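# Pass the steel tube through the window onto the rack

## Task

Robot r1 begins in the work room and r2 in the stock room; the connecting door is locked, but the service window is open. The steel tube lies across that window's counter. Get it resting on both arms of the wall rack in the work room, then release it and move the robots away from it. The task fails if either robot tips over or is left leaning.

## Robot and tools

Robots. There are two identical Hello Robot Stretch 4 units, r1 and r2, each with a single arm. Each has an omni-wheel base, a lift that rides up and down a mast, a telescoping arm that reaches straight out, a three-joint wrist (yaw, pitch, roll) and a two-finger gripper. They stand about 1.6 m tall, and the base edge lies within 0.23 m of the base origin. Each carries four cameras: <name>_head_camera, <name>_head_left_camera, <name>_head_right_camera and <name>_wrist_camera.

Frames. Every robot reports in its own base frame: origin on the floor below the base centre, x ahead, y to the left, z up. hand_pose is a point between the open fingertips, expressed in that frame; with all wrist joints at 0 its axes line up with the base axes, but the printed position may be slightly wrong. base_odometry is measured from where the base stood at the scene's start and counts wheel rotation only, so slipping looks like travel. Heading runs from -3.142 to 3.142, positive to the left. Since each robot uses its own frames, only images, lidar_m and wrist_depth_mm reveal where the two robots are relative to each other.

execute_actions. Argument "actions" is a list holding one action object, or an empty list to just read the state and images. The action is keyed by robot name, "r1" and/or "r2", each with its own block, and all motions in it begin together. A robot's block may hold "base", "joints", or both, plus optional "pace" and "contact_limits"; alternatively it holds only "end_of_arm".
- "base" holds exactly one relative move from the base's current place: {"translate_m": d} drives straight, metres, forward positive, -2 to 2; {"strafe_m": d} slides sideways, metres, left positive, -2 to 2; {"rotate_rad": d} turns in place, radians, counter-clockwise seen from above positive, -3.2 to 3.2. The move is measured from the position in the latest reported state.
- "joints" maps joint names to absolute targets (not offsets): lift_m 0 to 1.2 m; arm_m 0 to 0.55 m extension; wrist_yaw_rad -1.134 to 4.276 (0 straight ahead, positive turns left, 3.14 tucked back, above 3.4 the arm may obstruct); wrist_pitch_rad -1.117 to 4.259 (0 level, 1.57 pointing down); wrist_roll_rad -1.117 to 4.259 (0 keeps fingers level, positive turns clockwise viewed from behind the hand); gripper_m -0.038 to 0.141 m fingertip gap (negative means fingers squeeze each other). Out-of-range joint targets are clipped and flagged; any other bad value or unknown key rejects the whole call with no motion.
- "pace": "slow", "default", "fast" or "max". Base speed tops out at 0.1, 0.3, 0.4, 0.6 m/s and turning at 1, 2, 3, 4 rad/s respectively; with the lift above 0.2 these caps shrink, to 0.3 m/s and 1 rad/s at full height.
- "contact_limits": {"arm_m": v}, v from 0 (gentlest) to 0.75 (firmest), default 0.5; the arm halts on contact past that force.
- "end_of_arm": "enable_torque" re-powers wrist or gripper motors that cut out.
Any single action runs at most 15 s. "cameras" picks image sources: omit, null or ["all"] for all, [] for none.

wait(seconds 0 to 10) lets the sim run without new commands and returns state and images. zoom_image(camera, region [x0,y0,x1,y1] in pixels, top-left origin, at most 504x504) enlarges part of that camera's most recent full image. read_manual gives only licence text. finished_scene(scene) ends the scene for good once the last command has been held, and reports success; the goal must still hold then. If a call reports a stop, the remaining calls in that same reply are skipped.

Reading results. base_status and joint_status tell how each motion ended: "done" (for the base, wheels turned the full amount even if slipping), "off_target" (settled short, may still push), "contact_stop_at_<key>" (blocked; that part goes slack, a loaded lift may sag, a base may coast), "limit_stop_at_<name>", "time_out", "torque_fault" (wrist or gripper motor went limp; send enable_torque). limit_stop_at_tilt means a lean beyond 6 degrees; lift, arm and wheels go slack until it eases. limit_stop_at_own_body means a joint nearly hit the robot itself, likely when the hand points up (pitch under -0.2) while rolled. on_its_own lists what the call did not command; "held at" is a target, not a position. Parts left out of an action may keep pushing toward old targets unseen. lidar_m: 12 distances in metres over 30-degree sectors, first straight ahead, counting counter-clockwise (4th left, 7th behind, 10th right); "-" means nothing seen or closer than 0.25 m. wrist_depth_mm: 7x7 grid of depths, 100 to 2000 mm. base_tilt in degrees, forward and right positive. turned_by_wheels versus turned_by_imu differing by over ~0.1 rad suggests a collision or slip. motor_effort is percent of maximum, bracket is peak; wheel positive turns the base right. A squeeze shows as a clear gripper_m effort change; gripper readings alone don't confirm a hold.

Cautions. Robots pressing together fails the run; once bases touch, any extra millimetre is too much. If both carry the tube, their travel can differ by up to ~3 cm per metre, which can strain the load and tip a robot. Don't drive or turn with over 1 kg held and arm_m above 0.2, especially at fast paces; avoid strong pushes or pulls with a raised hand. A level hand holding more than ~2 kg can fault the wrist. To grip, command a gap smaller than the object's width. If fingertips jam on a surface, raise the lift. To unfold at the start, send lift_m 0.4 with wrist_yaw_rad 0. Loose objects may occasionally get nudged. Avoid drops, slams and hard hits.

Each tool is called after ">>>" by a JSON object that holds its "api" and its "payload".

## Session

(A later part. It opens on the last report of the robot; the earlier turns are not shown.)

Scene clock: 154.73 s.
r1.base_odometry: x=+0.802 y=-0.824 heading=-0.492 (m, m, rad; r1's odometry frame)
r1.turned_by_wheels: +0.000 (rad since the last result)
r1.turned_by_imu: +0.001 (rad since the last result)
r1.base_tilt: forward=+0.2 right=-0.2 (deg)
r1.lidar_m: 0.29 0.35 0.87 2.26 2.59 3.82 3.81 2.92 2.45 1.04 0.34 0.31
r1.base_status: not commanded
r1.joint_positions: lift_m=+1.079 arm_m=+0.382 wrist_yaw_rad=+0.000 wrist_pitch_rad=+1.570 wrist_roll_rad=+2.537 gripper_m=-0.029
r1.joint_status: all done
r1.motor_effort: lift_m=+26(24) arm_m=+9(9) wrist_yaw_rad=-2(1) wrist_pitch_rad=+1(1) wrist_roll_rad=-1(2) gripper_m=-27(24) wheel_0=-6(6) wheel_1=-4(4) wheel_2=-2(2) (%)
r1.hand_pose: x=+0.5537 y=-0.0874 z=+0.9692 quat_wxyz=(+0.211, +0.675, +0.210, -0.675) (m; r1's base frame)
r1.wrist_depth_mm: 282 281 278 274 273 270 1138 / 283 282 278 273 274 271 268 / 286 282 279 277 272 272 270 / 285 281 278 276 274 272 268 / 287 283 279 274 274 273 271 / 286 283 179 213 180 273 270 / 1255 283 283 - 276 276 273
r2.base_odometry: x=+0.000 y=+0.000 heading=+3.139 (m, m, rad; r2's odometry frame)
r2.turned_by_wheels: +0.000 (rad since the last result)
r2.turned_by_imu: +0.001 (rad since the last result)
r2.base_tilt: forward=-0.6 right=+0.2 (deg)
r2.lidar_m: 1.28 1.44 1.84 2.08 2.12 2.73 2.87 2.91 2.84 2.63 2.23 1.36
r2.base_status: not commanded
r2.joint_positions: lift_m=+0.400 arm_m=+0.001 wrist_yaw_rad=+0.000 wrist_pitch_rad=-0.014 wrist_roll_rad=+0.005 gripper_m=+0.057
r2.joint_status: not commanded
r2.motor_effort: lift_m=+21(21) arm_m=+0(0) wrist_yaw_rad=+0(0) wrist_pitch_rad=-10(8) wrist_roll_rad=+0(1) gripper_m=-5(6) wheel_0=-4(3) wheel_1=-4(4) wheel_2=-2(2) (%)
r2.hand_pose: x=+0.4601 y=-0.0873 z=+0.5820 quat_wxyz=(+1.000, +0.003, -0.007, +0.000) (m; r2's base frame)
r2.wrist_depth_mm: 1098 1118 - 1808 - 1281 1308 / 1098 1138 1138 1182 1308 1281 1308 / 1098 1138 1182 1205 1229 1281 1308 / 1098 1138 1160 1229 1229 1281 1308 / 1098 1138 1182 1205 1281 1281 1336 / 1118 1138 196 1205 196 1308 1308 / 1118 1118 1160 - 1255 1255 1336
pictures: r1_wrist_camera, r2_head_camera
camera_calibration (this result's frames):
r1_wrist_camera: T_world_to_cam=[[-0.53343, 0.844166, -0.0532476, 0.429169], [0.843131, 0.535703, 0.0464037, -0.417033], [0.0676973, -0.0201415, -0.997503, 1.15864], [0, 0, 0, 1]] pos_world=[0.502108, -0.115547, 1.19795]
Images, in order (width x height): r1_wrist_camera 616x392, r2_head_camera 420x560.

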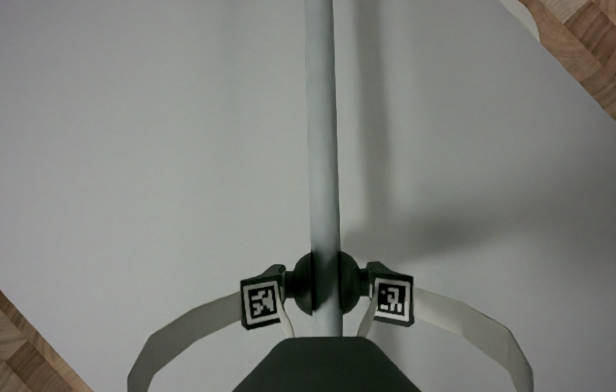

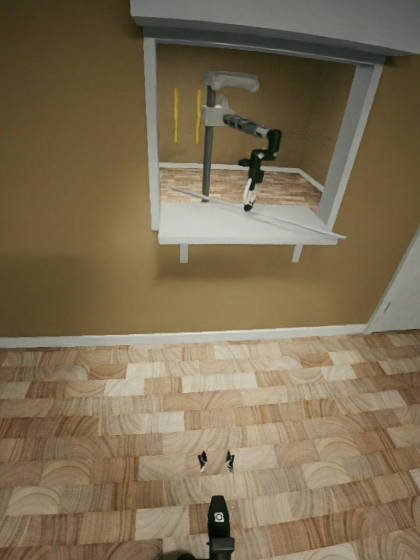

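>>> {"api": "execute_actions", "payload": {"actions": [{"r1": {"base": {"translate_m": -2.0}, "joints": {"arm_m": 0.05}, "pace": "fast"}}], "cameras": ["r1_head_left_camera", "r1_wrist_camera", "r2_head_camera"]}}

Scene clock: 184.17 s.
r1.base_odometry: x=-0.960 y=+0.122 heading=-0.493 (m, m, rad; r1's odometry frame)
r1.turned_by_wheels: -0.001 (rad since the last result)
r1.turned_by_imu: +0.009 (rad since the last result)
r1.base_tilt: forward=+0.2 right=-0.3 (deg)
r1.lidar_m: 0.26 2.83 2.72 2.74 2.19 1.64 1.82 2.15 0.30 0.25 2.28 2.40
r1.base_status: done
r1.joint_positions: lift_m=+1.080 arm_m=+0.052 wrist_yaw_rad=+0.000 wrist_pitch_rad=+1.570 wrist_roll_rad=+2.537 gripper_m=-0.029
r1.joint_status: all done
r1.motor_effort: lift_m=+25(26) arm_m=-8(12) wrist_yaw_rad=+0(1) wrist_pitch_rad=+2(4) wrist_roll_rad=-1(1) gripper_m=-25(25) wheel_0=-6(11) wheel_1=-3(10) wheel_2=+0(14) (%)
r1.hand_pose: x=+0.2227 y=-0.0874 z=+0.9692 quat_wxyz=(+0.211, +0.675, +0.210, -0.675) (m; r1's base frame)
r1.wrist_depth_mm: 1205 1182 1182 1205 1160 1160 1138 / 1205 1229 1205 1160 946 1182 1138 / 1229 1182 1205 976 960 1182 1160 / 1229 1229 1205 1182 976 1160 1182 / 1229 1229 1205 1182 1182 1205 1138 / 1229 1229 180 213 181 1160 1160 / 1255 1229 1205 - 1160 1160 1182
r2.base_odometry: x=+0.000 y=+0.000 heading=+3.139 (m, m, rad; r2's odometry frame)
r2.turned_by_wheels: +0.000 (rad since the last result)
r2.turned_by_imu: +0.005 (rad since the last result)
r2.base_tilt: forward=-0.5 right=+0.0 (deg)
r2.lidar_m: 1.26 1.45 1.88 2.08 2.16 2.75 2.88 2.91 2.86 2.62 2.22 1.38
r2.base_status: not commanded
r2.joint_positions: lift_m=+0.400 arm_m=+0.001 wrist_yaw_rad=+0.000 wrist_pitch_rad=-0.014 wrist_roll_rad=+0.005 gripper_m=+0.057
r2.joint_status: not commanded
r2.motor_effort: lift_m=+21(21) arm_m=+0(0) wrist_yaw_rad=+0(0) wrist_pitch_rad=-8(10) wrist_roll_rad=-1(0) gripper_m=-2(3) wheel_0=-4(4) wheel_1=-4(4) wheel_2=-2(2) (%)
r2.hand_pose: x=+0.4601 y=-0.0873 z=+0.5820 quat_wxyz=(+1.000, +0.003, -0.007, +0.000) (m; r2's base frame)
r2.wrist_depth_mm: 1078 1118 - - - 1281 1281 / 1098 1138 1138 1160 - 1281 1281 / 1098 1138 1182 1205 1229 1281 1308 / 1118 1138 1182 1205 1229 1281 1336 / 1118 1138 1182 1205 1229 1308 1336 / 1118 1138 196 1182 196 1308 1308 / 1118 1138 1182 - 1255 1255 1308
pictures: r1_head_left_camera, r1_wrist_camera, r2_head_camera
camera_calibration (this result's frames):
r1_wrist_camera: T_world_to_cam=[[-0.533305, 0.844249, -0.0532005, 0.252557], [0.843217, 0.535573, 0.0463295, -0.137946], [0.0676063, -0.0201519, -0.997509, 1.1811], [0, 0, 0, 1]] pos_world=[0.171159, -0.11554, 1.19799]
Images, in order (width x height): r1_head_left_camera 420x672, r1_wrist_camera 616x392, r2_head_camera 420x560.

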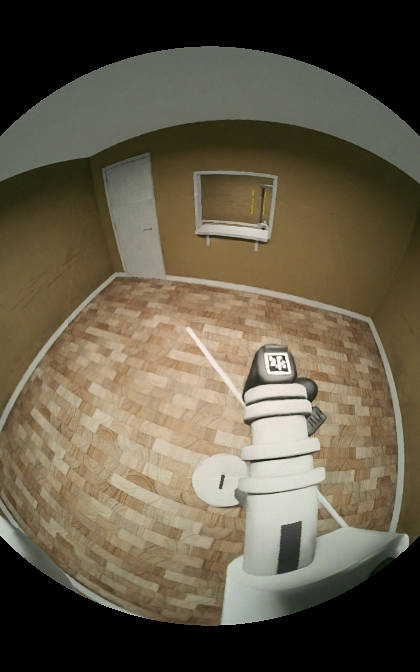

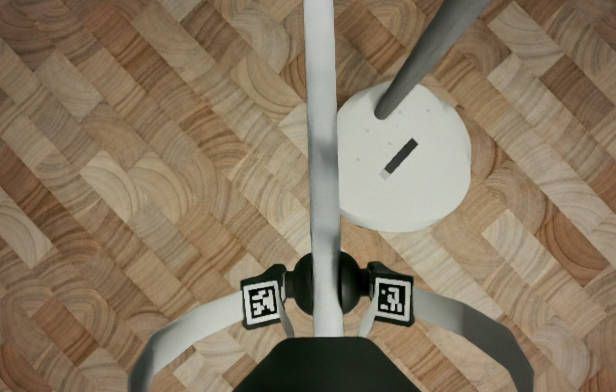

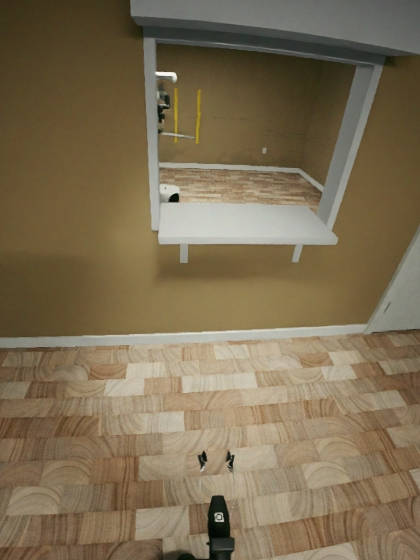

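>>> {"api": "execute_actions", "payload": {"actions": [{"r1": {"base": {"rotate_rad": 2.88}, "joints": {"wrist_roll_rad": 1.571}}}], "cameras": ["r1_head_camera", "r1_head_left_camera", "r1_head_right_camera", "r1_wrist_camera"]}}

Scene clock: 193.33 s.
r1.base_odometry: x=-0.960 y=+0.122 heading=+2.386 (m, m, rad; r1's odometry frame)
r1.turned_by_wheels: +2.879 (rad since the last result)
r1.turned_by_imu: +2.870 (rad since the last result)
r1.base_tilt: forward=+0.1 right=-0.2 (deg)
r1.lidar_m: 1.55 0.25 0.31 1.96 2.03 2.51 2.40 2.45 2.84 2.75 0.30 0.25
r1.base_status: done
r1.joint_positions: lift_m=+1.080 arm_m=+0.052 wrist_yaw_rad=+0.000 wrist_pitch_rad=+1.570 wrist_roll_rad=+1.571 gripper_m=-0.029
r1.joint_status: all done
r1.motor_effort: lift_m=+24(25) arm_m=-9(9) wrist_yaw_rad=-1(5) wrist_pitch_rad=-1(0) wrist_roll_rad=-1(13) gripper_m=-27(26) wheel_0=-7(11) wheel_1=-3(6) wheel_2=-2(10) (%)
r1.hand_pose: x=+0.2227 y=-0.0874 z=+0.9694 quat_wxyz=(+0.500, +0.500, +0.500, -0.500) (m; r1's base frame)
r1.wrist_depth_mm: 1182 1182 1205 1160 1182 1160 1138 / 1182 1205 1182 1182 1138 1182 1138 / 1205 1182 1182 1182 1160 1160 1160 / 1205 1229 1182 1182 960 946 492 / 1229 1229 1229 976 976 1182 1182 / 1229 1229 178 210 179 1160 1160 / 1255 1205 1205 - 1182 1205 1182
r2.base_odometry: x=+0.000 y=+0.000 heading=+3.139 (m, m, rad; r2's odometry frame)
r2.turned_by_wheels: +0.000 (rad since the last result)
r2.turned_by_imu: +0.002 (rad since the last result)
r2.base_tilt: forward=-0.5 right=+0.1 (deg)
r2.lidar_m: 1.26 1.46 1.85 2.08 2.13 2.73 2.87 2.95 2.85 2.62 2.23 1.39
r2.base_status: not commanded
r2.joint_positions: lift_m=+0.400 arm_m=+0.001 wrist_yaw_rad=+0.000 wrist_pitch_rad=-0.014 wrist_roll_rad=+0.005 gripper_m=+0.057
r2.joint_status: not commanded
r2.motor_effort: lift_m=+21(21) arm_m=-1(0) wrist_yaw_rad=-1(0) wrist_pitch_rad=-9(9) wrist_roll_rad=+1(1) gripper_m=-2(5) wheel_0=-3(3) wheel_1=-4(4) wheel_2=-2(2) (%)
r2.hand_pose: x=+0.4601 y=-0.0873 z=+0.5820 quat_wxyz=(+1.000, +0.003, -0.007, +0.000) (m; r2's base frame)
r2.wrist_depth_mm: 1098 1118 - - - 1255 1281 / 1098 1138 1160 1182 - 1281 1308 / 1078 1138 1182 1182 1229 1281 1308 / 1138 1138 1182 1205 1255 1281 1336 / 1118 1138 1160 1205 1229 1281 1336 / 1118 1138 196 1229 196 1281 1336 / 1138 1118 1182 - 1255 1255 1308
pictures: r1_head_camera, r1_head_left_camera, r1_head_right_camera, r1_wrist_camera
camera_calibration (this result's frames):
r1_wrist_camera: T_world_to_cam=[[-0.997715, 0.0411015, -0.0536228, 0.286203], [0.0386834, 0.998221, 0.045379, 0.082624], [0.0553926, 0.043201, -0.99753, 1.18951], [0, 0, 0, 1]] pos_world=[0.216463, -0.145628, 1.19817]
Images, in order (width x height): r1_head_camera 420x560, r1_head_left_camera 420x672, r1_head_right_camera 420x672, r1_wrist_camera 616x392.

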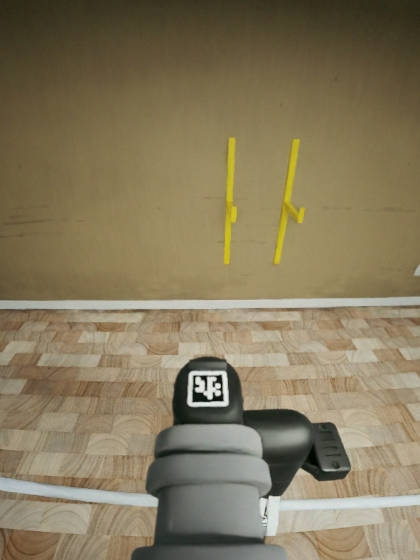

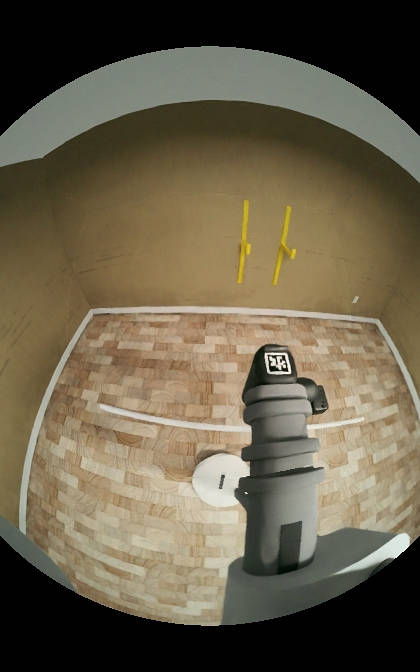

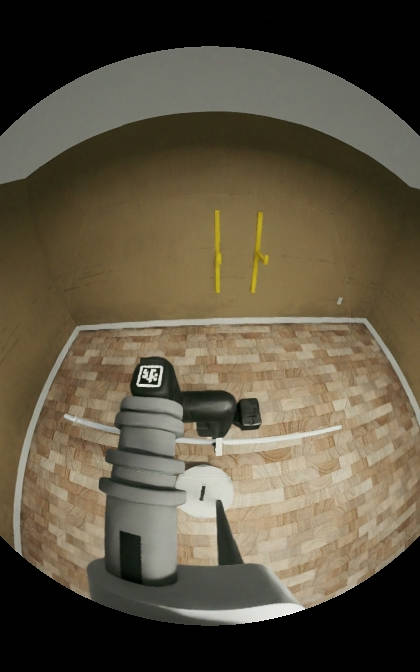

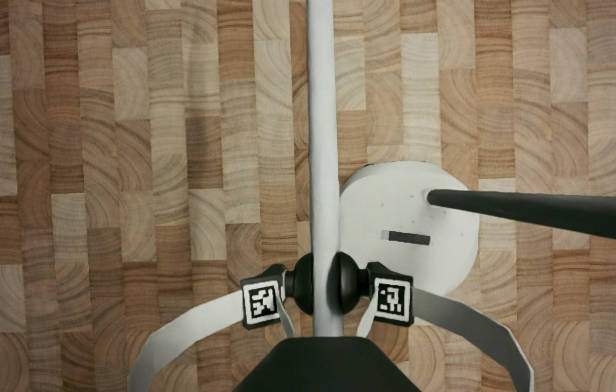

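>>> {"api": "zoom_image", "payload": {"camera": "r1_head_camera", "region": [190, 120, 340, 320]}}

Region (190, 120, 340, 320) of r1_head_camera's 420x560 image, scaled by 2.520, with more detail than that image has; it fills the left 378 columns of this view, and the rest is white.

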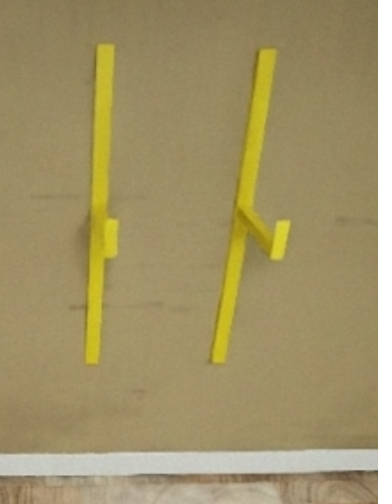

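>>> {"api": "execute_actions", "payload": {"actions": [{"r1": {"base": {"strafe_m": -0.268}, "joints": {"lift_m": 1.16, "wrist_pitch_rad": 0.9}}}], "cameras": ["r1_wrist_camera"]}}

>>> {"api": "execute_actions", "payload": {"actions": [{"r1": {"base": {"translate_m": 1.0}, "pace": "fast"}}], "cameras": ["r1_head_camera", "r1_head_left_camera", "r1_head_right_camera", "r1_wrist_camera"]}}

Scene clock: 233.37 s.
r1.base_odometry: x=-0.777 y=+0.317 heading=+2.387 (m, m, rad; r1's odometry frame)
r1.turned_by_wheels: +0.000 (rad since the last result)
r1.turned_by_imu: +0.002 (rad since the last result)
r1.base_tilt: forward=+0.3 right=-0.2 (deg)
r1.lidar_m: 0.34 0.35 0.46 2.22 2.32 2.53 2.39 2.52 2.58 2.48 0.64 0.47
r1.base_status: done
r1.joint_positions: lift_m=+1.160 arm_m=+0.052 wrist_yaw_rad=+0.000 wrist_pitch_rad=+0.905 wrist_roll_rad=+1.571 gripper_m=-0.029
r1.joint_status: all done
r1.motor_effort: lift_m=+24(25) arm_m=-9(9) wrist_yaw_rad=-1(7) wrist_pitch_rad=-14(17) wrist_roll_rad=-2(4) gripper_m=-26(27) wheel_0=+6(14) wheel_1=-3(5) wheel_2=+0(2) (%)
r1.hand_pose: x=+0.4006 y=-0.0874 z=+1.1109 quat_wxyz=(+0.636, +0.636, +0.309, -0.309) (m; r1's base frame)
r1.wrist_depth_mm: 1366 1576 1921 1576 1336 1160 1008 / 1336 1576 1808 1618 1366 1182 1025 / 1336 1618 1921 1618 1397 1182 1042 / 1336 1618 1921 1661 1366 1205 1042 / 1336 1576 1863 220 1397 1205 1060 / 1336 1661 180 212 182 1118 1042 / 1308 1499 1983 - 1336 1205 1042
r2.base_odometry: x=+0.000 y=+0.000 heading=+3.139 (m, m, rad; r2's odometry frame)
r2.turned_by_wheels: +0.000 (rad since the last result)
r2.turned_by_imu: +0.002 (rad since the last result)
r2.base_tilt: forward=-0.7 right=+0.2 (deg)
r2.lidar_m: 1.27 1.43 1.86 2.08 2.13 2.74 2.88 2.92 2.84 2.58 2.25 1.38
r2.base_status: not commanded
r2.joint_positions: lift_m=+0.400 arm_m=+0.001 wrist_yaw_rad=+0.000 wrist_pitch_rad=-0.014 wrist_roll_rad=+0.005 gripper_m=+0.057
r2.joint_status: not commanded
r2.motor_effort: lift_m=+21(22) arm_m=+0(1) wrist_yaw_rad=+0(0) wrist_pitch_rad=-9(9) wrist_roll_rad=+1(1) gripper_m=-5(3) wheel_0=-4(3) wheel_1=-4(4) wheel_2=-2(2) (%)
r2.hand_pose: x=+0.4601 y=-0.0873 z=+0.5820 quat_wxyz=(+1.000, +0.003, -0.007, +0.000) (m; r2's base frame)
r2.wrist_depth_mm: 1098 1118 - - - 1281 1308 / 1098 1118 1160 1205 - 1281 1308 / 1118 1138 1160 1205 1229 1255 1308 / 1098 1138 1182 1205 1255 1281 1336 / 1118 1138 1182 1205 1255 1281 1308 / 1118 1138 196 1205 196 1308 1336 / 1138 1118 1160 - 1229 1255 1336
pictures: r1_wrist_camera
camera_calibration (this result's frames):
r1_wrist_camera: T_world_to_cam=[[-0.752103, 0.0412652, -0.657752, 1.04404], [0.00258935, 0.998215, 0.0596639, 0.0679148], [0.659041, 0.0431702, -0.750867, 0.805007], [0, 0, 0, 1]] pos_world=[0.254521, -0.145629, 1.28712]
Images, in order (width x height): r1_wrist_camera 616x392.

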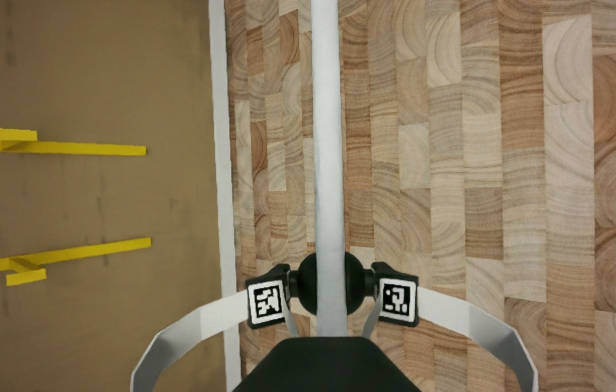

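Scene clock: 238.07 s.
r1.base_odometry: x=-1.505 y=+1.001 heading=+2.387 (m, m, rad; r1's odometry frame)
r1.turned_by_wheels: +0.001 (rad since the last result)
r1.turned_by_imu: +0.000 (rad since the last result)
r1.base_tilt: forward=+0.2 right=-0.3 (deg)
r1.lidar_m: 0.37 0.36 0.45 2.24 2.34 3.18 3.49 3.55 2.58 2.44 0.66 0.43
r1.base_status: done
r1.joint_positions: lift_m=+1.160 arm_m=+0.052 wrist_yaw_rad=+0.000 wrist_pitch_rad=+0.905 wrist_roll_rad=+1.571 gripper_m=-0.029
r1.joint_status: not commanded
r1.motor_effort: lift_m=+24(24) arm_m=-8(8) wrist_yaw_rad=-3(4) wrist_pitch_rad=-16(16) wrist_roll_rad=-2(2) gripper_m=-25(25) wheel_0=+5(7) wheel_1=+3(9) wheel_2=-2(12) (%)
r1.hand_pose: x=+0.4007 y=-0.0874 z=+1.1109 quat_wxyz=(+0.636, +0.636, +0.309, -0.309) (m; r1's base frame)
r1.wrist_depth_mm: 521 609 715 904 1281 1160 1025 / 508 591 668 904 1255 1182 1060 / 525 615 750 878 1281 1182 1042 / 521 609 750 891 1308 1182 1060 / 517 609 750 220 1308 1205 1078 / 517 603 178 212 181 1160 1078 / 504 564 525 - 1281 1182 1042
r2.base_odometry: x=+0.000 y=+0.000 heading=+3.139 (m, m, rad; r2's odometry frame)
r2.turned_by_wheels: +0.000 (rad since the last result)
r2.turned_by_imu: +0.002 (rad since the last result)
r2.base_tilt: forward=-0.6 right=+0.2 (deg)
r2.lidar_m: 1.26 1.45 1.86 2.09 2.14 2.72 2.87 2.93 2.84 2.60 2.24 1.38
r2.base_status: not commanded
r2.joint_positions: lift_m=+0.400 arm_m=+0.001 wrist_yaw_rad=+0.000 wrist_pitch_rad=-0.014 wrist_roll_rad=+0.005 gripper_m=+0.057
r2.joint_status: not commanded
r2.motor_effort: lift_m=+21(21) arm_m=+0(1) wrist_yaw_rad=+0(0) wrist_pitch_rad=-10(9) wrist_roll_rad=+2(0) gripper_m=-5(4) wheel_0=-4(4) wheel_1=-4(4) wheel_2=-2(2) (%)
r2.hand_pose: x=+0.4601 y=-0.0873 z=+0.5820 quat_wxyz=(+1.000, +0.003, -0.007, +0.000) (m; r2's base frame)
r2.wrist_depth_mm: 1098 1118 - - - 1281 1281 / 1098 1118 1138 1182 - 1281 1308 / 1118 1138 1160 1205 1229 1281 1308 / 1118 1138 1182 1205 1229 1281 1308 / 1118 1138 1160 1229 1255 1281 1308 / 1098 1138 196 1229 196 1308 1336 / 1118 1138 1182 - 1255 1229 1336
pictures: r1_head_camera, r1_head_left_camera, r1_head_right_camera, r1_wrist_camera
camera_calibration (this result's frames):
r1_wrist_camera: T_world_to_cam=[[-0.752081, 0.0411848, -0.657782, 1.04408], [0.00248033, 0.998215, 0.059664, 0.067939], [0.659065, 0.0432407, -0.750842, 0.804968], [0, 0, 0, 1]] pos_world=[0.254537, -0.145625, 1.28713]
Images, in order (width x height): r1_head_camera 420x560, r1_head_left_camera 420x672, r1_head_right_camera 420x672, r1_wrist_camera 616x392.

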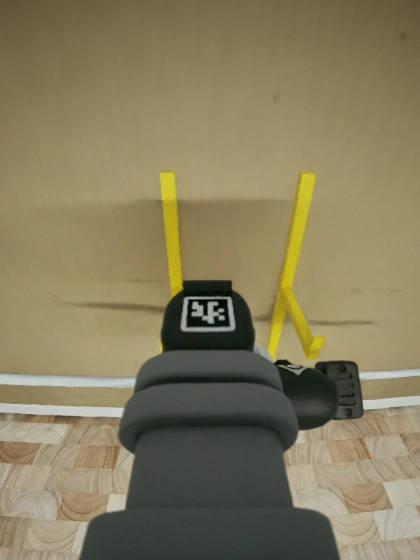

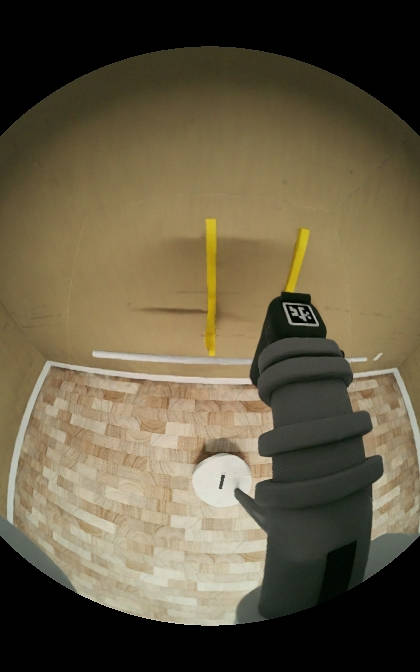

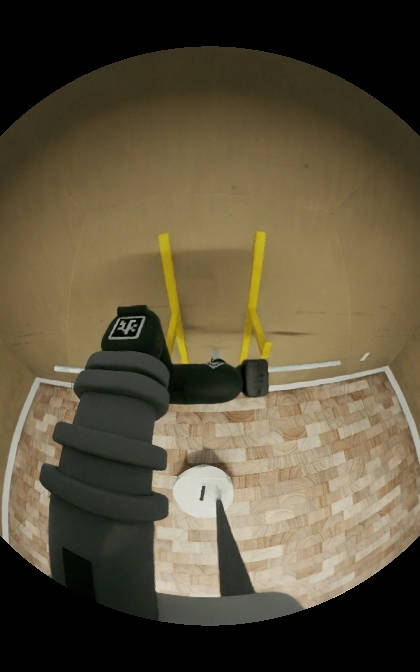

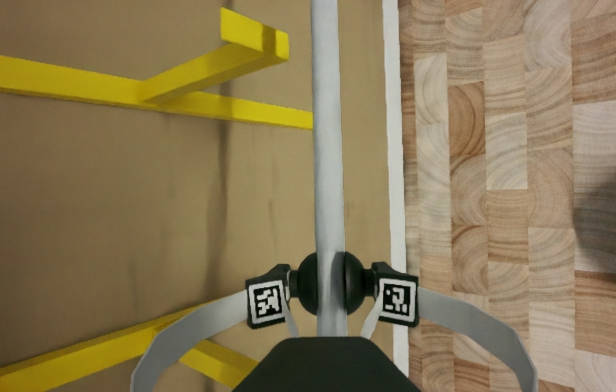

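>>> {"api": "execute_actions", "payload": {"actions": [{"r1": {"joints": {"arm_m": 0.37}}}], "cameras": ["r1_head_left_camera", "r1_head_right_camera", "r1_wrist_camera"]}}

Scene clock: 253.03 s.
r1.base_odometry: x=-1.505 y=+1.001 heading=+2.387 (m, m, rad; r1's odometry frame)
r1.turned_by_wheels: +0.000 (rad since the last result)
r1.turned_by_imu: +0.002 (rad since the last result)
r1.base_tilt: forward=+0.2 right=-0.2 (deg)
r1.lidar_m: 0.52 0.70 1.22 2.24 2.33 3.16 3.50 3.56 2.54 2.46 1.24 0.61
r1.base_status: not commanded
r1.joint_positions: lift_m=+1.160 arm_m=+0.368 wrist_yaw_rad=+0.000 wrist_pitch_rad=+0.905 wrist_roll_rad=+1.571 gripper_m=-0.029
r1.joint_status: all done
r1.motor_effort: lift_m=+24(24) arm_m=+9(8) wrist_yaw_rad=-2(1) wrist_pitch_rad=-16(17) wrist_roll_rad=-2(2) gripper_m=-25(26) wheel_0=+5(5) wheel_1=+3(3) wheel_2=-2(2) (%)
r1.hand_pose: x=+0.7176 y=-0.0874 z=+1.1110 quat_wxyz=(+0.636, +0.636, +0.309, -0.309) (m; r1's base frame)
r1.wrist_depth_mm: 255 290 345 373 580 1098 1025 / 255 304 370 436 640 1098 1042 / 256 304 370 439 661 1098 1042 / 257 301 370 442 661 1098 1042 / 255 301 370 220 676 1118 1060 / 256 301 179 211 182 946 1060 / 255 287 368 - 707 931 1060
r2.base_odometry: x=+0.000 y=+0.000 heading=+3.139 (m, m, rad; r2's odometry frame)
r2.turned_by_wheels: +0.000 (rad since the last result)
r2.turned_by_imu: +0.002 (rad since the last result)
r2.base_tilt: forward=-0.6 right=+0.2 (deg)
r2.lidar_m: 1.28 1.46 1.85 2.08 2.15 2.76 2.88 2.94 2.83 2.61 2.24 1.37
r2.base_status: not commanded
r2.joint_positions: lift_m=+0.400 arm_m=+0.001 wrist_yaw_rad=+0.000 wrist_pitch_rad=-0.014 wrist_roll_rad=+0.005 gripper_m=+0.057
r2.joint_status: not commanded
r2.motor_effort: lift_m=+21(21) arm_m=+0(0) wrist_yaw_rad=+0(1) wrist_pitch_rad=-9(8) wrist_roll_rad=+1(0) gripper_m=-5(5) wheel_0=-4(3) wheel_1=-4(4) wheel_2=-2(2) (%)
r2.hand_pose: x=+0.4601 y=-0.0873 z=+0.5820 quat_wxyz=(+1.000, +0.003, -0.007, +0.000) (m; r2's base frame)
r2.wrist_depth_mm: 1078 1118 - - - 1281 1308 / 1098 1138 1160 1160 - 1308 1308 / 1098 1138 1160 1229 1255 1281 1308 / 1118 1160 1160 1229 1229 1281 1308 / 1138 1138 1160 1205 1255 1281 1336 / 1118 1138 196 1205 196 1308 1336 / 1098 1138 1160 - 1255 1255 1308
pictures: r1_head_left_camera, r1_head_right_camera, r1_wrist_camera
camera_calibration (this result's frames):
r1_wrist_camera: T_world_to_cam=[[-0.751948, 0.0410701, -0.657942, 1.28257], [0.0023154, 0.998216, 0.0596645, 0.0672411], [0.659218, 0.0433412, -0.750701, 0.595828], [0, 0, 0, 1]] pos_world=[0.571488, -0.14562, 1.28713]
Images, in order (width x height): r1_head_left_camera 420x672, r1_head_right_camera 420x672, r1_wrist_camera 616x392.

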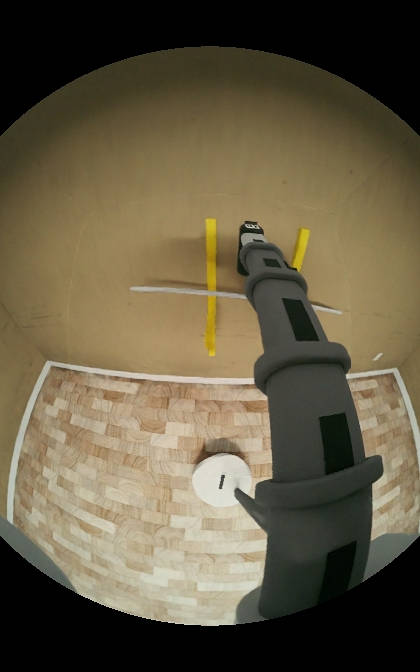

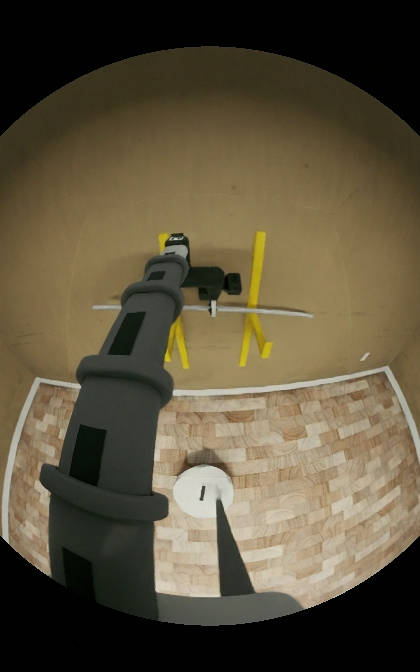

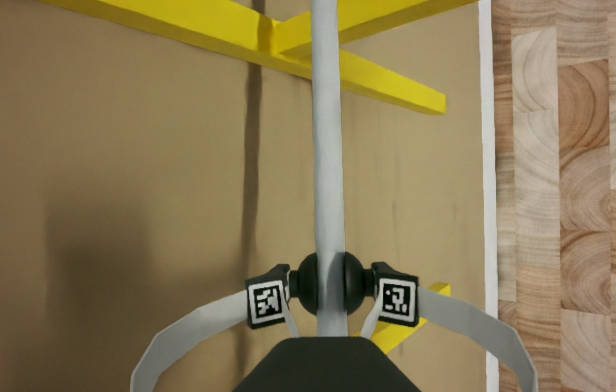

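>>> {"api": "execute_actions", "payload": {"actions": [{"r1": {"joints": {"lift_m": 1.075}}}], "cameras": ["r1_head_right_camera", "r1_wrist_camera"]}}

Scene clock: 257.70 s.
r1.base_odometry: x=-1.505 y=+1.001 heading=+2.387 (m, m, rad; r1's odometry frame)
r1.turned_by_wheels: +0.000 (rad since the last result)
r1.turned_by_imu: +0.002 (rad since the last result)
r1.base_tilt: forward=+0.3 right=-0.2 (deg)
r1.lidar_m: 0.53 0.66 1.19 2.25 2.34 3.20 3.47 3.54 2.58 2.47 1.27 0.61
r1.base_status: not commanded
r1.joint_positions: lift_m=+1.075 arm_m=+0.368 wrist_yaw_rad=+0.000 wrist_pitch_rad=+0.904 wrist_roll_rad=+1.571 gripper_m=-0.029
r1.joint_status: all done
r1.motor_effort: lift_m=+16(26) arm_m=+9(9) wrist_yaw_rad=-1(2) wrist_pitch_rad=-12(15) wrist_roll_rad=+0(1) gripper_m=-27(25) wheel_0=+5(5) wheel_1=+3(3) wheel_2=-2(2) (%)
r1.hand_pose: x=+0.7179 y=-0.0874 z=+1.0268 quat_wxyz=(+0.636, +0.636, +0.309, -0.309) (m; r1's base frame)
r1.wrist_depth_mm: 255 290 325 384 668 1008 946 / 256 304 373 430 634 1025 960 / 256 304 373 424 668 1042 991 / 255 304 368 442 676 1042 976 / 257 304 373 217 668 1060 991 / 255 303 178 211 181 917 1008 / 255 287 366 - 699 917 991
r2.base_odometry: x=+0.000 y=+0.000 heading=+3.139 (m, m, rad; r2's odometry frame)
r2.turned_by_wheels: +0.000 (rad since the last result)
r2.turned_by_imu: +0.001 (rad since the last result)
r2.base_tilt: forward=-0.6 right=+0.2 (deg)
r2.lidar_m: 1.28 1.45 1.85 2.08 2.14 2.75 2.88 2.92 2.87 2.62 2.22 1.38
r2.base_status: not commanded
r2.joint_positions: lift_m=+0.400 arm_m=+0.001 wrist_yaw_rad=+0.000 wrist_pitch_rad=-0.014 wrist_roll_rad=+0.005 gripper_m=+0.057
r2.joint_status: not commanded
r2.motor_effort: lift_m=+21(21) arm_m=+0(0) wrist_yaw_rad=+0(0) wrist_pitch_rad=-8(8) wrist_roll_rad=+0(0) gripper_m=-4(6) wheel_0=-4(4) wheel_1=-4(4) wheel_2=-2(2) (%)
r2.hand_pose: x=+0.4601 y=-0.0873 z=+0.5820 quat_wxyz=(+1.000, +0.003, -0.007, +0.000) (m; r2's base frame)
r2.wrist_depth_mm: 1098 1118 - - - 1281 1308 / 1098 1118 1160 1160 - 1281 1308 / 1118 1118 1160 1205 1229 1255 1308 / 1118 1160 1182 1205 1255 1281 1336 / 1118 1138 1182 1205 1255 1281 1336 / 1098 1138 196 1205 196 1281 1336 / 1098 1138 1160 - 1255 1255 1308
pictures: r1_head_right_camera, r1_wrist_camera
camera_calibration (this result's frames):
r1_wrist_camera: T_world_to_cam=[[-0.751365, 0.040436, -0.658647, 1.22762], [0.00175415, 0.99824, 0.0592834, 0.0730548], [0.659885, 0.0433881, -0.750113, 0.531413], [0, 0, 0, 1]] pos_world=[0.571593, -0.145623, 1.20286]
Images, in order (width x height): r1_head_right_camera 420x672, r1_wrist_camera 616x392.

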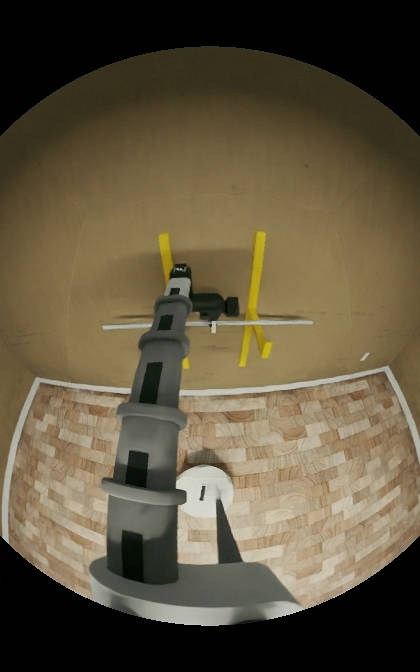

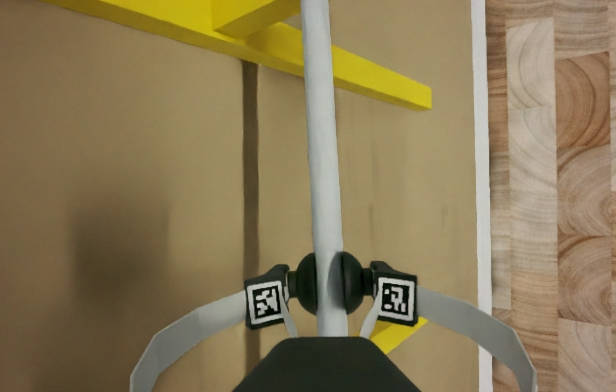

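>>> {"api": "execute_actions", "payload": {"actions": [{"r1": {"joints": {"lift_m": 1.064}, "pace": "slow"}}], "cameras": ["r1_head_left_camera", "r1_wrist_camera"]}}

Scene clock: 261.17 s.
r1.base_odometry: x=-1.505 y=+1.001 heading=+2.387 (m, m, rad; r1's odometry frame)
r1.turned_by_wheels: +0.000 (rad since the last result)
r1.turned_by_imu: +0.001 (rad since the last result)
r1.base_tilt: forward=+0.3 right=-0.2 (deg)
r1.lidar_m: 0.54 0.67 1.23 2.23 2.34 3.21 3.47 3.55 2.60 2.47 1.25 0.59
r1.base_status: not commanded
r1.joint_positions: lift_m=+1.064 arm_m=+0.368 wrist_yaw_rad=+0.001 wrist_pitch_rad=+0.903 wrist_roll_rad=+1.570 gripper_m=-0.029
r1.joint_status: all done
r1.motor_effort: lift_m=+16(15) arm_m=+9(9) wrist_yaw_rad=-4(2) wrist_pitch_rad=-10(12) wrist_roll_rad=-1(1) gripper_m=-27(27) wheel_0=+5(5) wheel_1=+3(3) wheel_2=-2(2) (%)
r1.hand_pose: x=+0.7180 y=-0.0873 z=+1.0159 quat_wxyz=(+0.636, +0.636, +0.309, -0.308) (m; r1's base frame)
r1.wrist_depth_mm: 256 290 324 402 668 1025 946 / 255 304 370 442 627 1042 960 / 255 304 370 421 661 1025 960 / 256 303 370 439 668 1025 976 / 254 303 370 216 668 1060 976 / 256 303 178 212 180 917 976 / 255 286 368 - 691 904 976
r2.base_odometry: x=+0.000 y=+0.000 heading=+3.139 (m, m, rad; r2's odometry frame)
r2.turned_by_wheels: +0.000 (rad since the last result)
r2.turned_by_imu: +0.001 (rad since the last result)
r2.base_tilt: forward=-0.6 right=+0.1 (deg)
r2.lidar_m: 1.28 1.45 1.87 2.09 2.12 2.72 2.87 2.91 2.83 2.59 2.23 1.38
r2.base_status: not commanded
r2.joint_positions: lift_m=+0.400 arm_m=+0.001 wrist_yaw_rad=+0.000 wrist_pitch_rad=-0.014 wrist_roll_rad=+0.005 gripper_m=+0.057
r2.joint_status: not commanded
r2.motor_effort: lift_m=+21(21) arm_m=+0(0) wrist_yaw_rad=+0(0) wrist_pitch_rad=-9(8) wrist_roll_rad=+0(1) gripper_m=-4(4) wheel_0=-3(4) wheel_1=-4(4) wheel_2=-2(2) (%)
r2.hand_pose: x=+0.4601 y=-0.0873 z=+0.5820 quat_wxyz=(+1.000, +0.003, -0.007, +0.000) (m; r2's base frame)
r2.wrist_depth_mm: 1098 1118 - - - 1255 1281 / 1118 1118 1160 1182 - 1308 1308 / 1118 1118 1138 1205 1229 1281 1308 / 1098 1138 1182 1205 1255 1281 1308 / 1098 1160 1182 1205 1255 1281 1336 / 1138 1138 196 1205 196 1308 1308 / 1118 1138 1182 - 1255 1229 1308
pictures: r1_head_left_camera, r1_wrist_camera
camera_calibration (this result's frames):
r1_wrist_camera: T_world_to_cam=[[-0.751206, 0.0398492, -0.658864, 1.22056], [0.00114856, 0.998253, 0.0590665, 0.0743017], [0.660067, 0.0436143, -0.749939, 0.522881], [0, 0, 0, 1]] pos_world=[0.571671, -0.145615, 1.19192]
Images, in order (width x height): r1_head_left_camera 420x672, r1_wrist_camera 616x392.

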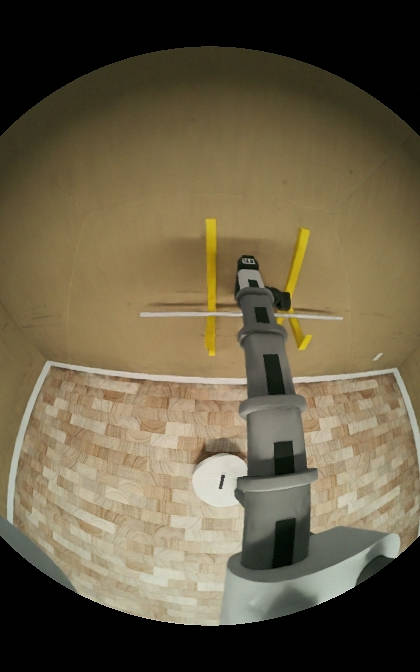

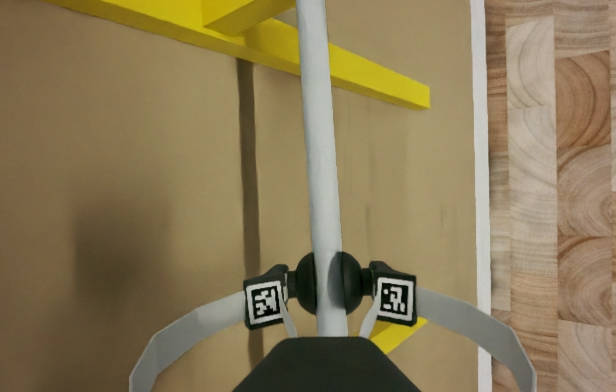

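>>> {"api": "execute_actions", "payload": {"actions": [{"r1": {"joints": {"gripper_m": 0.07}, "pace": "slow"}}], "cameras": ["r1_head_left_camera", "r1_head_right_camera", "r1_wrist_camera"]}}

Scene clock: 267.97 s.
r1.base_odometry: x=-1.505 y=+1.001 heading=+2.387 (m, m, rad; r1's odometry frame)
r1.turned_by_wheels: +0.000 (rad since the last result)
r1.turned_by_imu: +0.003 (rad since the last result)
r1.base_tilt: forward=+0.3 right=-0.2 (deg)
r1.lidar_m: 0.53 0.73 1.22 2.24 2.33 3.17 3.46 3.53 2.58 2.47 1.24 0.61
r1.base_status: not commanded
r1.joint_positions: lift_m=+1.064 arm_m=+0.368 wrist_yaw_rad=+0.000 wrist_pitch_rad=+0.902 wrist_roll_rad=+1.571 gripper_m=+0.070
r1.joint_status: all done
r1.motor_effort: lift_m=+16(16) arm_m=+9(9) wrist_yaw_rad=-2(3) wrist_pitch_rad=-5(12) wrist_roll_rad=-1(1) gripper_m=-4(25) wheel_0=+5(5) wheel_1=+3(3) wheel_2=-2(2) (%)
r1.hand_pose: x=+0.7184 y=-0.0873 z=+1.0162 quat_wxyz=(+0.637, +0.636, +0.308, -0.308) (m; r1's base frame)
r1.wrist_depth_mm: 255 290 325 382 661 1025 946 / 255 304 368 436 621 1025 960 / 256 303 370 439 654 1025 976 / 255 303 368 418 661 1008 976 / 256 303 359 433 591 1025 976 / 255 303 196 421 209 1042 976 / 255 290 368 - 691 904 991
r2.base_odometry: x=+0.000 y=+0.000 heading=+3.139 (m, m, rad; r2's odometry frame)
r2.turned_by_wheels: +0.000 (rad since the last result)
r2.turned_by_imu: +0.002 (rad since the last result)
r2.base_tilt: forward=-0.6 right=+0.1 (deg)
r2.lidar_m: 1.27 1.45 1.86 2.08 2.13 2.75 2.86 2.91 2.85 2.61 2.21 1.37
r2.base_status: not commanded
r2.joint_positions: lift_m=+0.400 arm_m=+0.001 wrist_yaw_rad=+0.000 wrist_pitch_rad=-0.014 wrist_roll_rad=+0.005 gripper_m=+0.057
r2.joint_status: not commanded
r2.motor_effort: lift_m=+22(21) arm_m=+0(0) wrist_yaw_rad=+0(1) wrist_pitch_rad=-9(10) wrist_roll_rad=+1(2) gripper_m=-5(3) wheel_0=-4(4) wheel_1=-4(4) wheel_2=-2(2) (%)
r2.hand_pose: x=+0.4601 y=-0.0873 z=+0.5820 quat_wxyz=(+1.000, +0.003, -0.007, +0.000) (m; r2's base frame)
r2.wrist_depth_mm: 1098 1118 - - - 1281 1308 / 1118 1118 1160 1182 - 1281 1308 / 1098 1138 1160 1182 1229 1255 1308 / 1098 1138 1182 1205 1255 1281 1308 / 1138 1160 1160 1229 1229 1281 1336 / 1118 1138 196 1205 196 1308 1336 / 1118 1138 1160 - 1229 1255 1308
pictures: r1_head_left_camera, r1_head_right_camera, r1_wrist_camera
camera_calibration (this result's frames):
r1_wrist_camera: T_world_to_cam=[[-0.750035, 0.0404857, -0.660158, 1.22158], [0.00160687, 0.998233, 0.0593933, 0.0736467], [0.661396, 0.0434863, -0.748775, 0.520713], [0, 0, 0, 1]] pos_world=[0.571715, -0.145617, 1.19196]
Images, in order (width x height): r1_head_left_camera 420x672, r1_head_right_camera 420x672, r1_wrist_camera 616x392.

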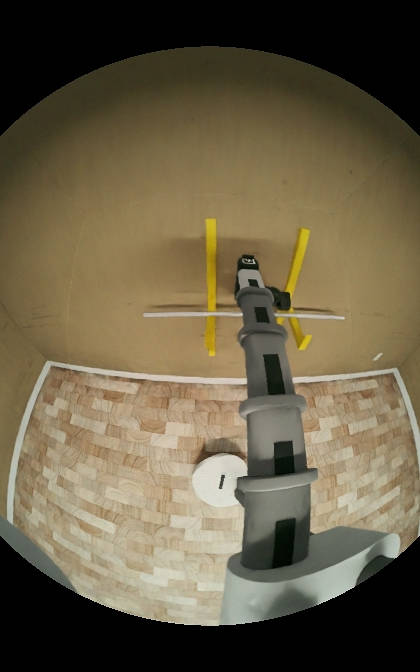

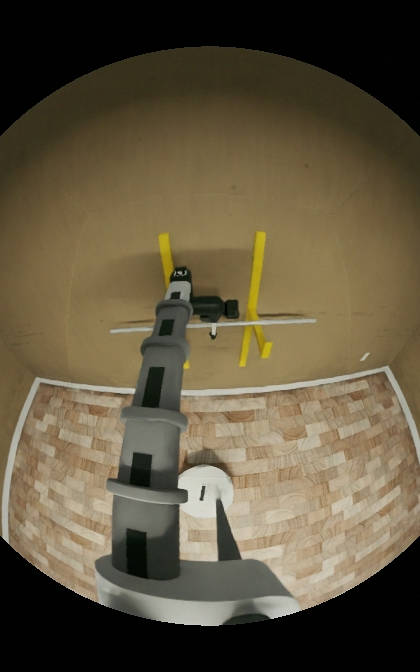

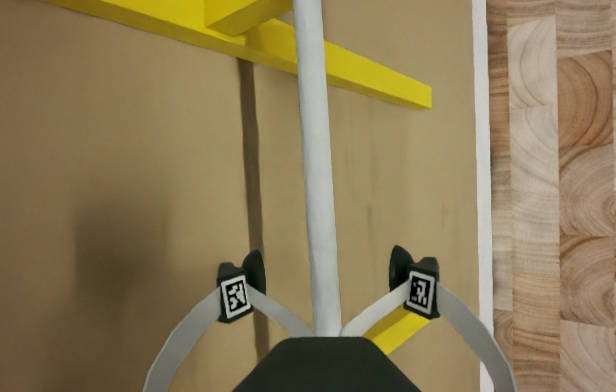

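>>> {"api": "execute_actions", "payload": {"actions": [{"r1": {"joints": {"lift_m": 1.15, "arm_m": 0.30}}}], "cameras": ["r1_wrist_camera"]}}

>>> {"api": "execute_actions", "payload": {"actions": [{"r1": {"base": {"translate_m": -0.6}, "joints": {"arm_m": 0.0}, "pace": "fast"}}], "cameras": ["r1_head_camera", "r1_head_left_camera", "r1_head_right_camera", "r1_wrist_camera"]}}

Scene clock: 276.73 s.
r1.base_odometry: x=-1.505 y=+1.001 heading=+2.387 (m, m, rad; r1's odometry frame)
r1.turned_by_wheels: +0.000 (rad since the last result)
r1.turned_by_imu: +0.002 (rad since the last result)
r1.base_tilt: forward=+0.3 right=-0.2 (deg)
r1.lidar_m: 0.51 0.72 1.22 2.25 2.31 3.19 3.50 3.54 2.58 2.46 1.25 0.62
r1.base_status: not commanded
r1.joint_positions: lift_m=+1.150 arm_m=+0.302 wrist_yaw_rad=+0.000 wrist_pitch_rad=+0.901 wrist_roll_rad=+1.571 gripper_m=+0.070
r1.joint_status: all done
r1.motor_effort: lift_m=+24(23) arm_m=-9(9) wrist_yaw_rad=-2(2) wrist_pitch_rad=-5(6) wrist_roll_rad=+1(2) gripper_m=-4(5) wheel_0=+5(5) wheel_1=+3(3) wheel_2=-2(2) (%)
r1.hand_pose: x=+0.6515 y=-0.0874 z=+1.1016 quat_wxyz=(+0.636, +0.636, +0.308, -0.308) (m; r1's base frame)
r1.wrist_depth_mm: 297 349 421 362 723 1138 1008 / 312 368 439 512 788 1118 1042 / 310 368 449 535 798 1118 1008 / 312 370 449 559 809 1138 1042 / 312 368 433 530 715 1138 1060 / 310 370 197 517 210 1160 1060 / 312 355 436 - 842 1078 1042
r2.base_odometry: x=+0.000 y=+0.000 heading=+3.139 (m, m, rad; r2's odometry frame)
r2.turned_by_wheels: +0.000 (rad since the last result)
r2.turned_by_imu: +0.001 (rad since the last result)
r2.base_tilt: forward=-0.6 right=+0.2 (deg)
r2.lidar_m: 1.28 1.44 1.85 2.09 2.10 2.73 2.86 2.93 2.85 2.58 2.24 1.35
r2.base_status: not commanded
r2.joint_positions: lift_m=+0.400 arm_m=+0.001 wrist_yaw_rad=+0.000 wrist_pitch_rad=-0.014 wrist_roll_rad=+0.005 gripper_m=+0.057
r2.joint_status: not commanded
r2.motor_effort: lift_m=+21(22) arm_m=+0(1) wrist_yaw_rad=+0(0) wrist_pitch_rad=-9(9) wrist_roll_rad=+0(2) gripper_m=-4(3) wheel_0=-3(3) wheel_1=-4(4) wheel_2=-2(2) (%)
r2.hand_pose: x=+0.4601 y=-0.0873 z=+0.5820 quat_wxyz=(+1.000, +0.003, -0.007, +0.000) (m; r2's base frame)
r2.wrist_depth_mm: 1098 1118 - - - 1281 1308 / 1118 1138 1138 1182 - 1281 1281 / 1098 1118 1182 1182 1229 1281 1336 / 1118 1138 1160 1205 1229 1281 1308 / 1098 1160 1160 1229 1229 1281 1336 / 1118 1118 196 1205 196 1281 1308 / 1118 1118 1182 - 1229 1255 1308
pictures: r1_wrist_camera
camera_calibration (this result's frames):
r1_wrist_camera: T_world_to_cam=[[-0.749896, 0.0408239, -0.660295, 1.22788], [0.00202139, 0.998231, 0.0594217, 0.0684522], [0.661553, 0.0432253, -0.748652, 0.628601], [0, 0, 0, 1]] pos_world=[0.504792, -0.145629, 1.2773]
Images, in order (width x height): r1_wrist_camera 616x392.

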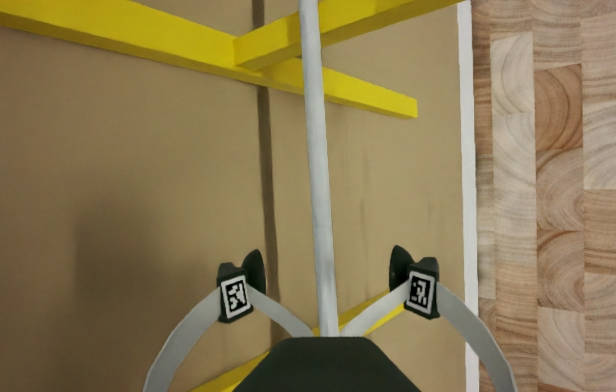

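Scene clock: 280.13 s.
r1.base_odometry: x=-1.068 y=+0.590 heading=+2.386 (m, m, rad; r1's odometry frame)
r1.turned_by_wheels: -0.001 (rad since the last result)
r1.turned_by_imu: +0.002 (rad since the last result)
r1.base_tilt: forward=+0.2 right=-0.2 (deg)
r1.lidar_m: 1.13 1.33 2.05 2.25 2.34 2.92 2.82 2.92 2.56 2.48 2.09 1.37
r1.base_status: done
r1.joint_positions: lift_m=+1.150 arm_m=+0.002 wrist_yaw_rad=+0.000 wrist_pitch_rad=+0.902 wrist_roll_rad=+1.571 gripper_m=+0.070
r1.joint_status: all done
r1.motor_effort: lift_m=+23(24) arm_m=-9(11) wrist_yaw_rad=-1(1) wrist_pitch_rad=-7(6) wrist_roll_rad=-2(1) gripper_m=-6(4) wheel_0=-7(13) wheel_1=-2(11) wheel_2=+0(11) (%)
r1.hand_pose: x=+0.3514 y=-0.0874 z=+1.1016 quat_wxyz=(+0.636, +0.637, +0.308, -0.308) (m; r1's base frame)
r1.wrist_depth_mm: 1078 1255 1499 1618 1336 1138 1008 / 1060 1255 1576 1618 1366 1160 1025 / 1025 1255 1537 1661 1430 1182 1025 / 1042 1255 1537 1661 1397 1182 1025 / 1042 1255 1464 1756 1366 1229 1042 / 1025 1255 197 1618 209 1160 1060 / 1008 1160 1576 - 1366 1205 1060
r2.base_odometry: x=+0.000 y=+0.000 heading=+3.139 (m, m, rad; r2's odometry frame)
r2.turned_by_wheels: +0.000 (rad since the last result)
r2.turned_by_imu: +0.001 (rad since the last result)
r2.base_tilt: forward=-0.6 right=+0.1 (deg)
r2.lidar_m: 1.27 1.46 1.88 2.08 2.14 2.75 2.88 2.92 2.85 2.60 2.24 1.38
r2.base_status: not commanded
r2.joint_positions: lift_m=+0.400 arm_m=+0.001 wrist_yaw_rad=+0.000 wrist_pitch_rad=-0.014 wrist_roll_rad=+0.005 gripper_m=+0.057
r2.joint_status: not commanded
r2.motor_effort: lift_m=+21(21) arm_m=+0(0) wrist_yaw_rad=+0(0) wrist_pitch_rad=-8(8) wrist_roll_rad=+0(0) gripper_m=-5(4) wheel_0=-4(3) wheel_1=-4(4) wheel_2=-2(2) (%)
r2.hand_pose: x=+0.4601 y=-0.0873 z=+0.5820 quat_wxyz=(+1.000, +0.003, -0.007, +0.000) (m; r2's base frame)
r2.wrist_depth_mm: 1098 1118 - - - 1281 1308 / 1098 1138 1160 1160 - 1281 1281 / 1098 1138 1182 1182 1229 1255 1308 / 1098 1138 1182 1205 1255 1281 1308 / 1118 1138 1182 1205 1255 1308 1336 / 1138 1138 196 1182 196 1281 1336 / 1118 1138 1160 - 1229 1255 1308
pictures: r1_head_camera, r1_head_left_camera, r1_head_right_camera, r1_wrist_camera
camera_calibration (this result's frames):
r1_wrist_camera: T_world_to_cam=[[-0.74993, 0.0410219, -0.660245, 1.00285], [0.00224192, 0.998227, 0.0594748, 0.068948], [0.661514, 0.0431217, -0.748692, 0.827175], [0, 0, 0, 1]] pos_world=[0.204726, -0.145634, 1.27733]
Images, in order (width x height): r1_head_camera 420x560, r1_head_left_camera 420x672, r1_head_right_camera 420x672, r1_wrist_camera 616x392.

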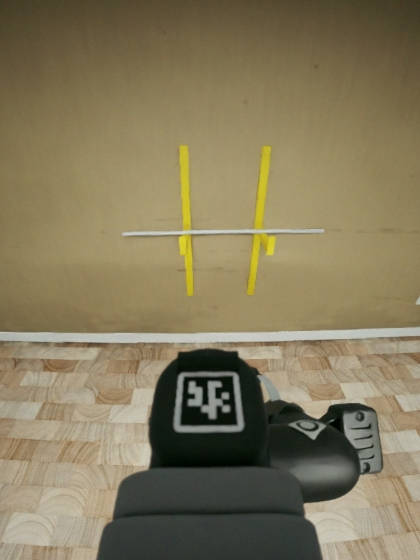

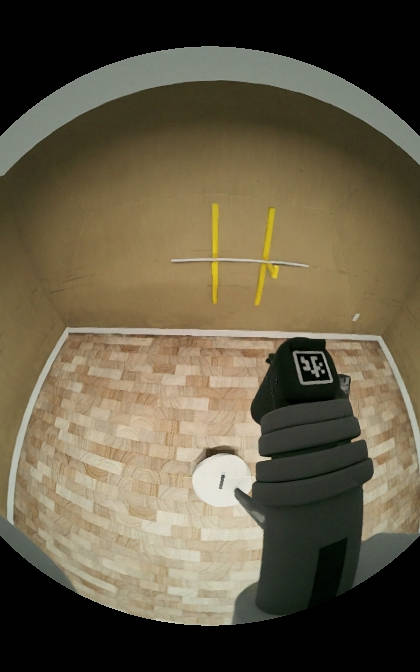

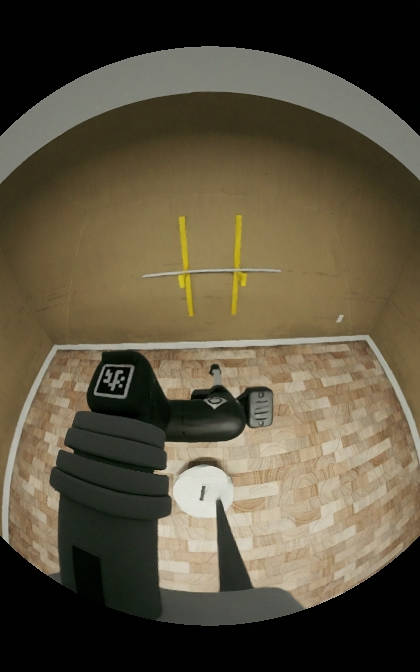

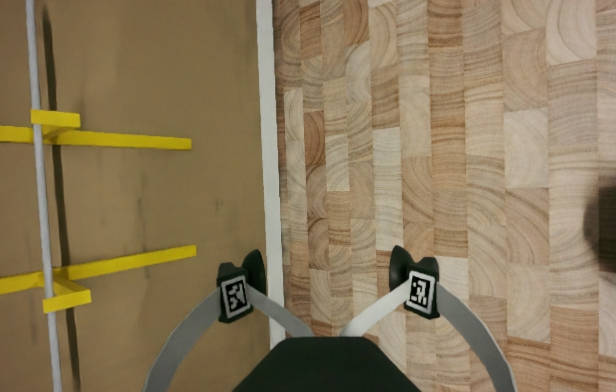

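The tube is resting centred on both arms and the robot is clear. Finishing scene 1.

>>> {"api": "finished_scene", "payload": {"scene": 1}}

The scene is finished: the task was done.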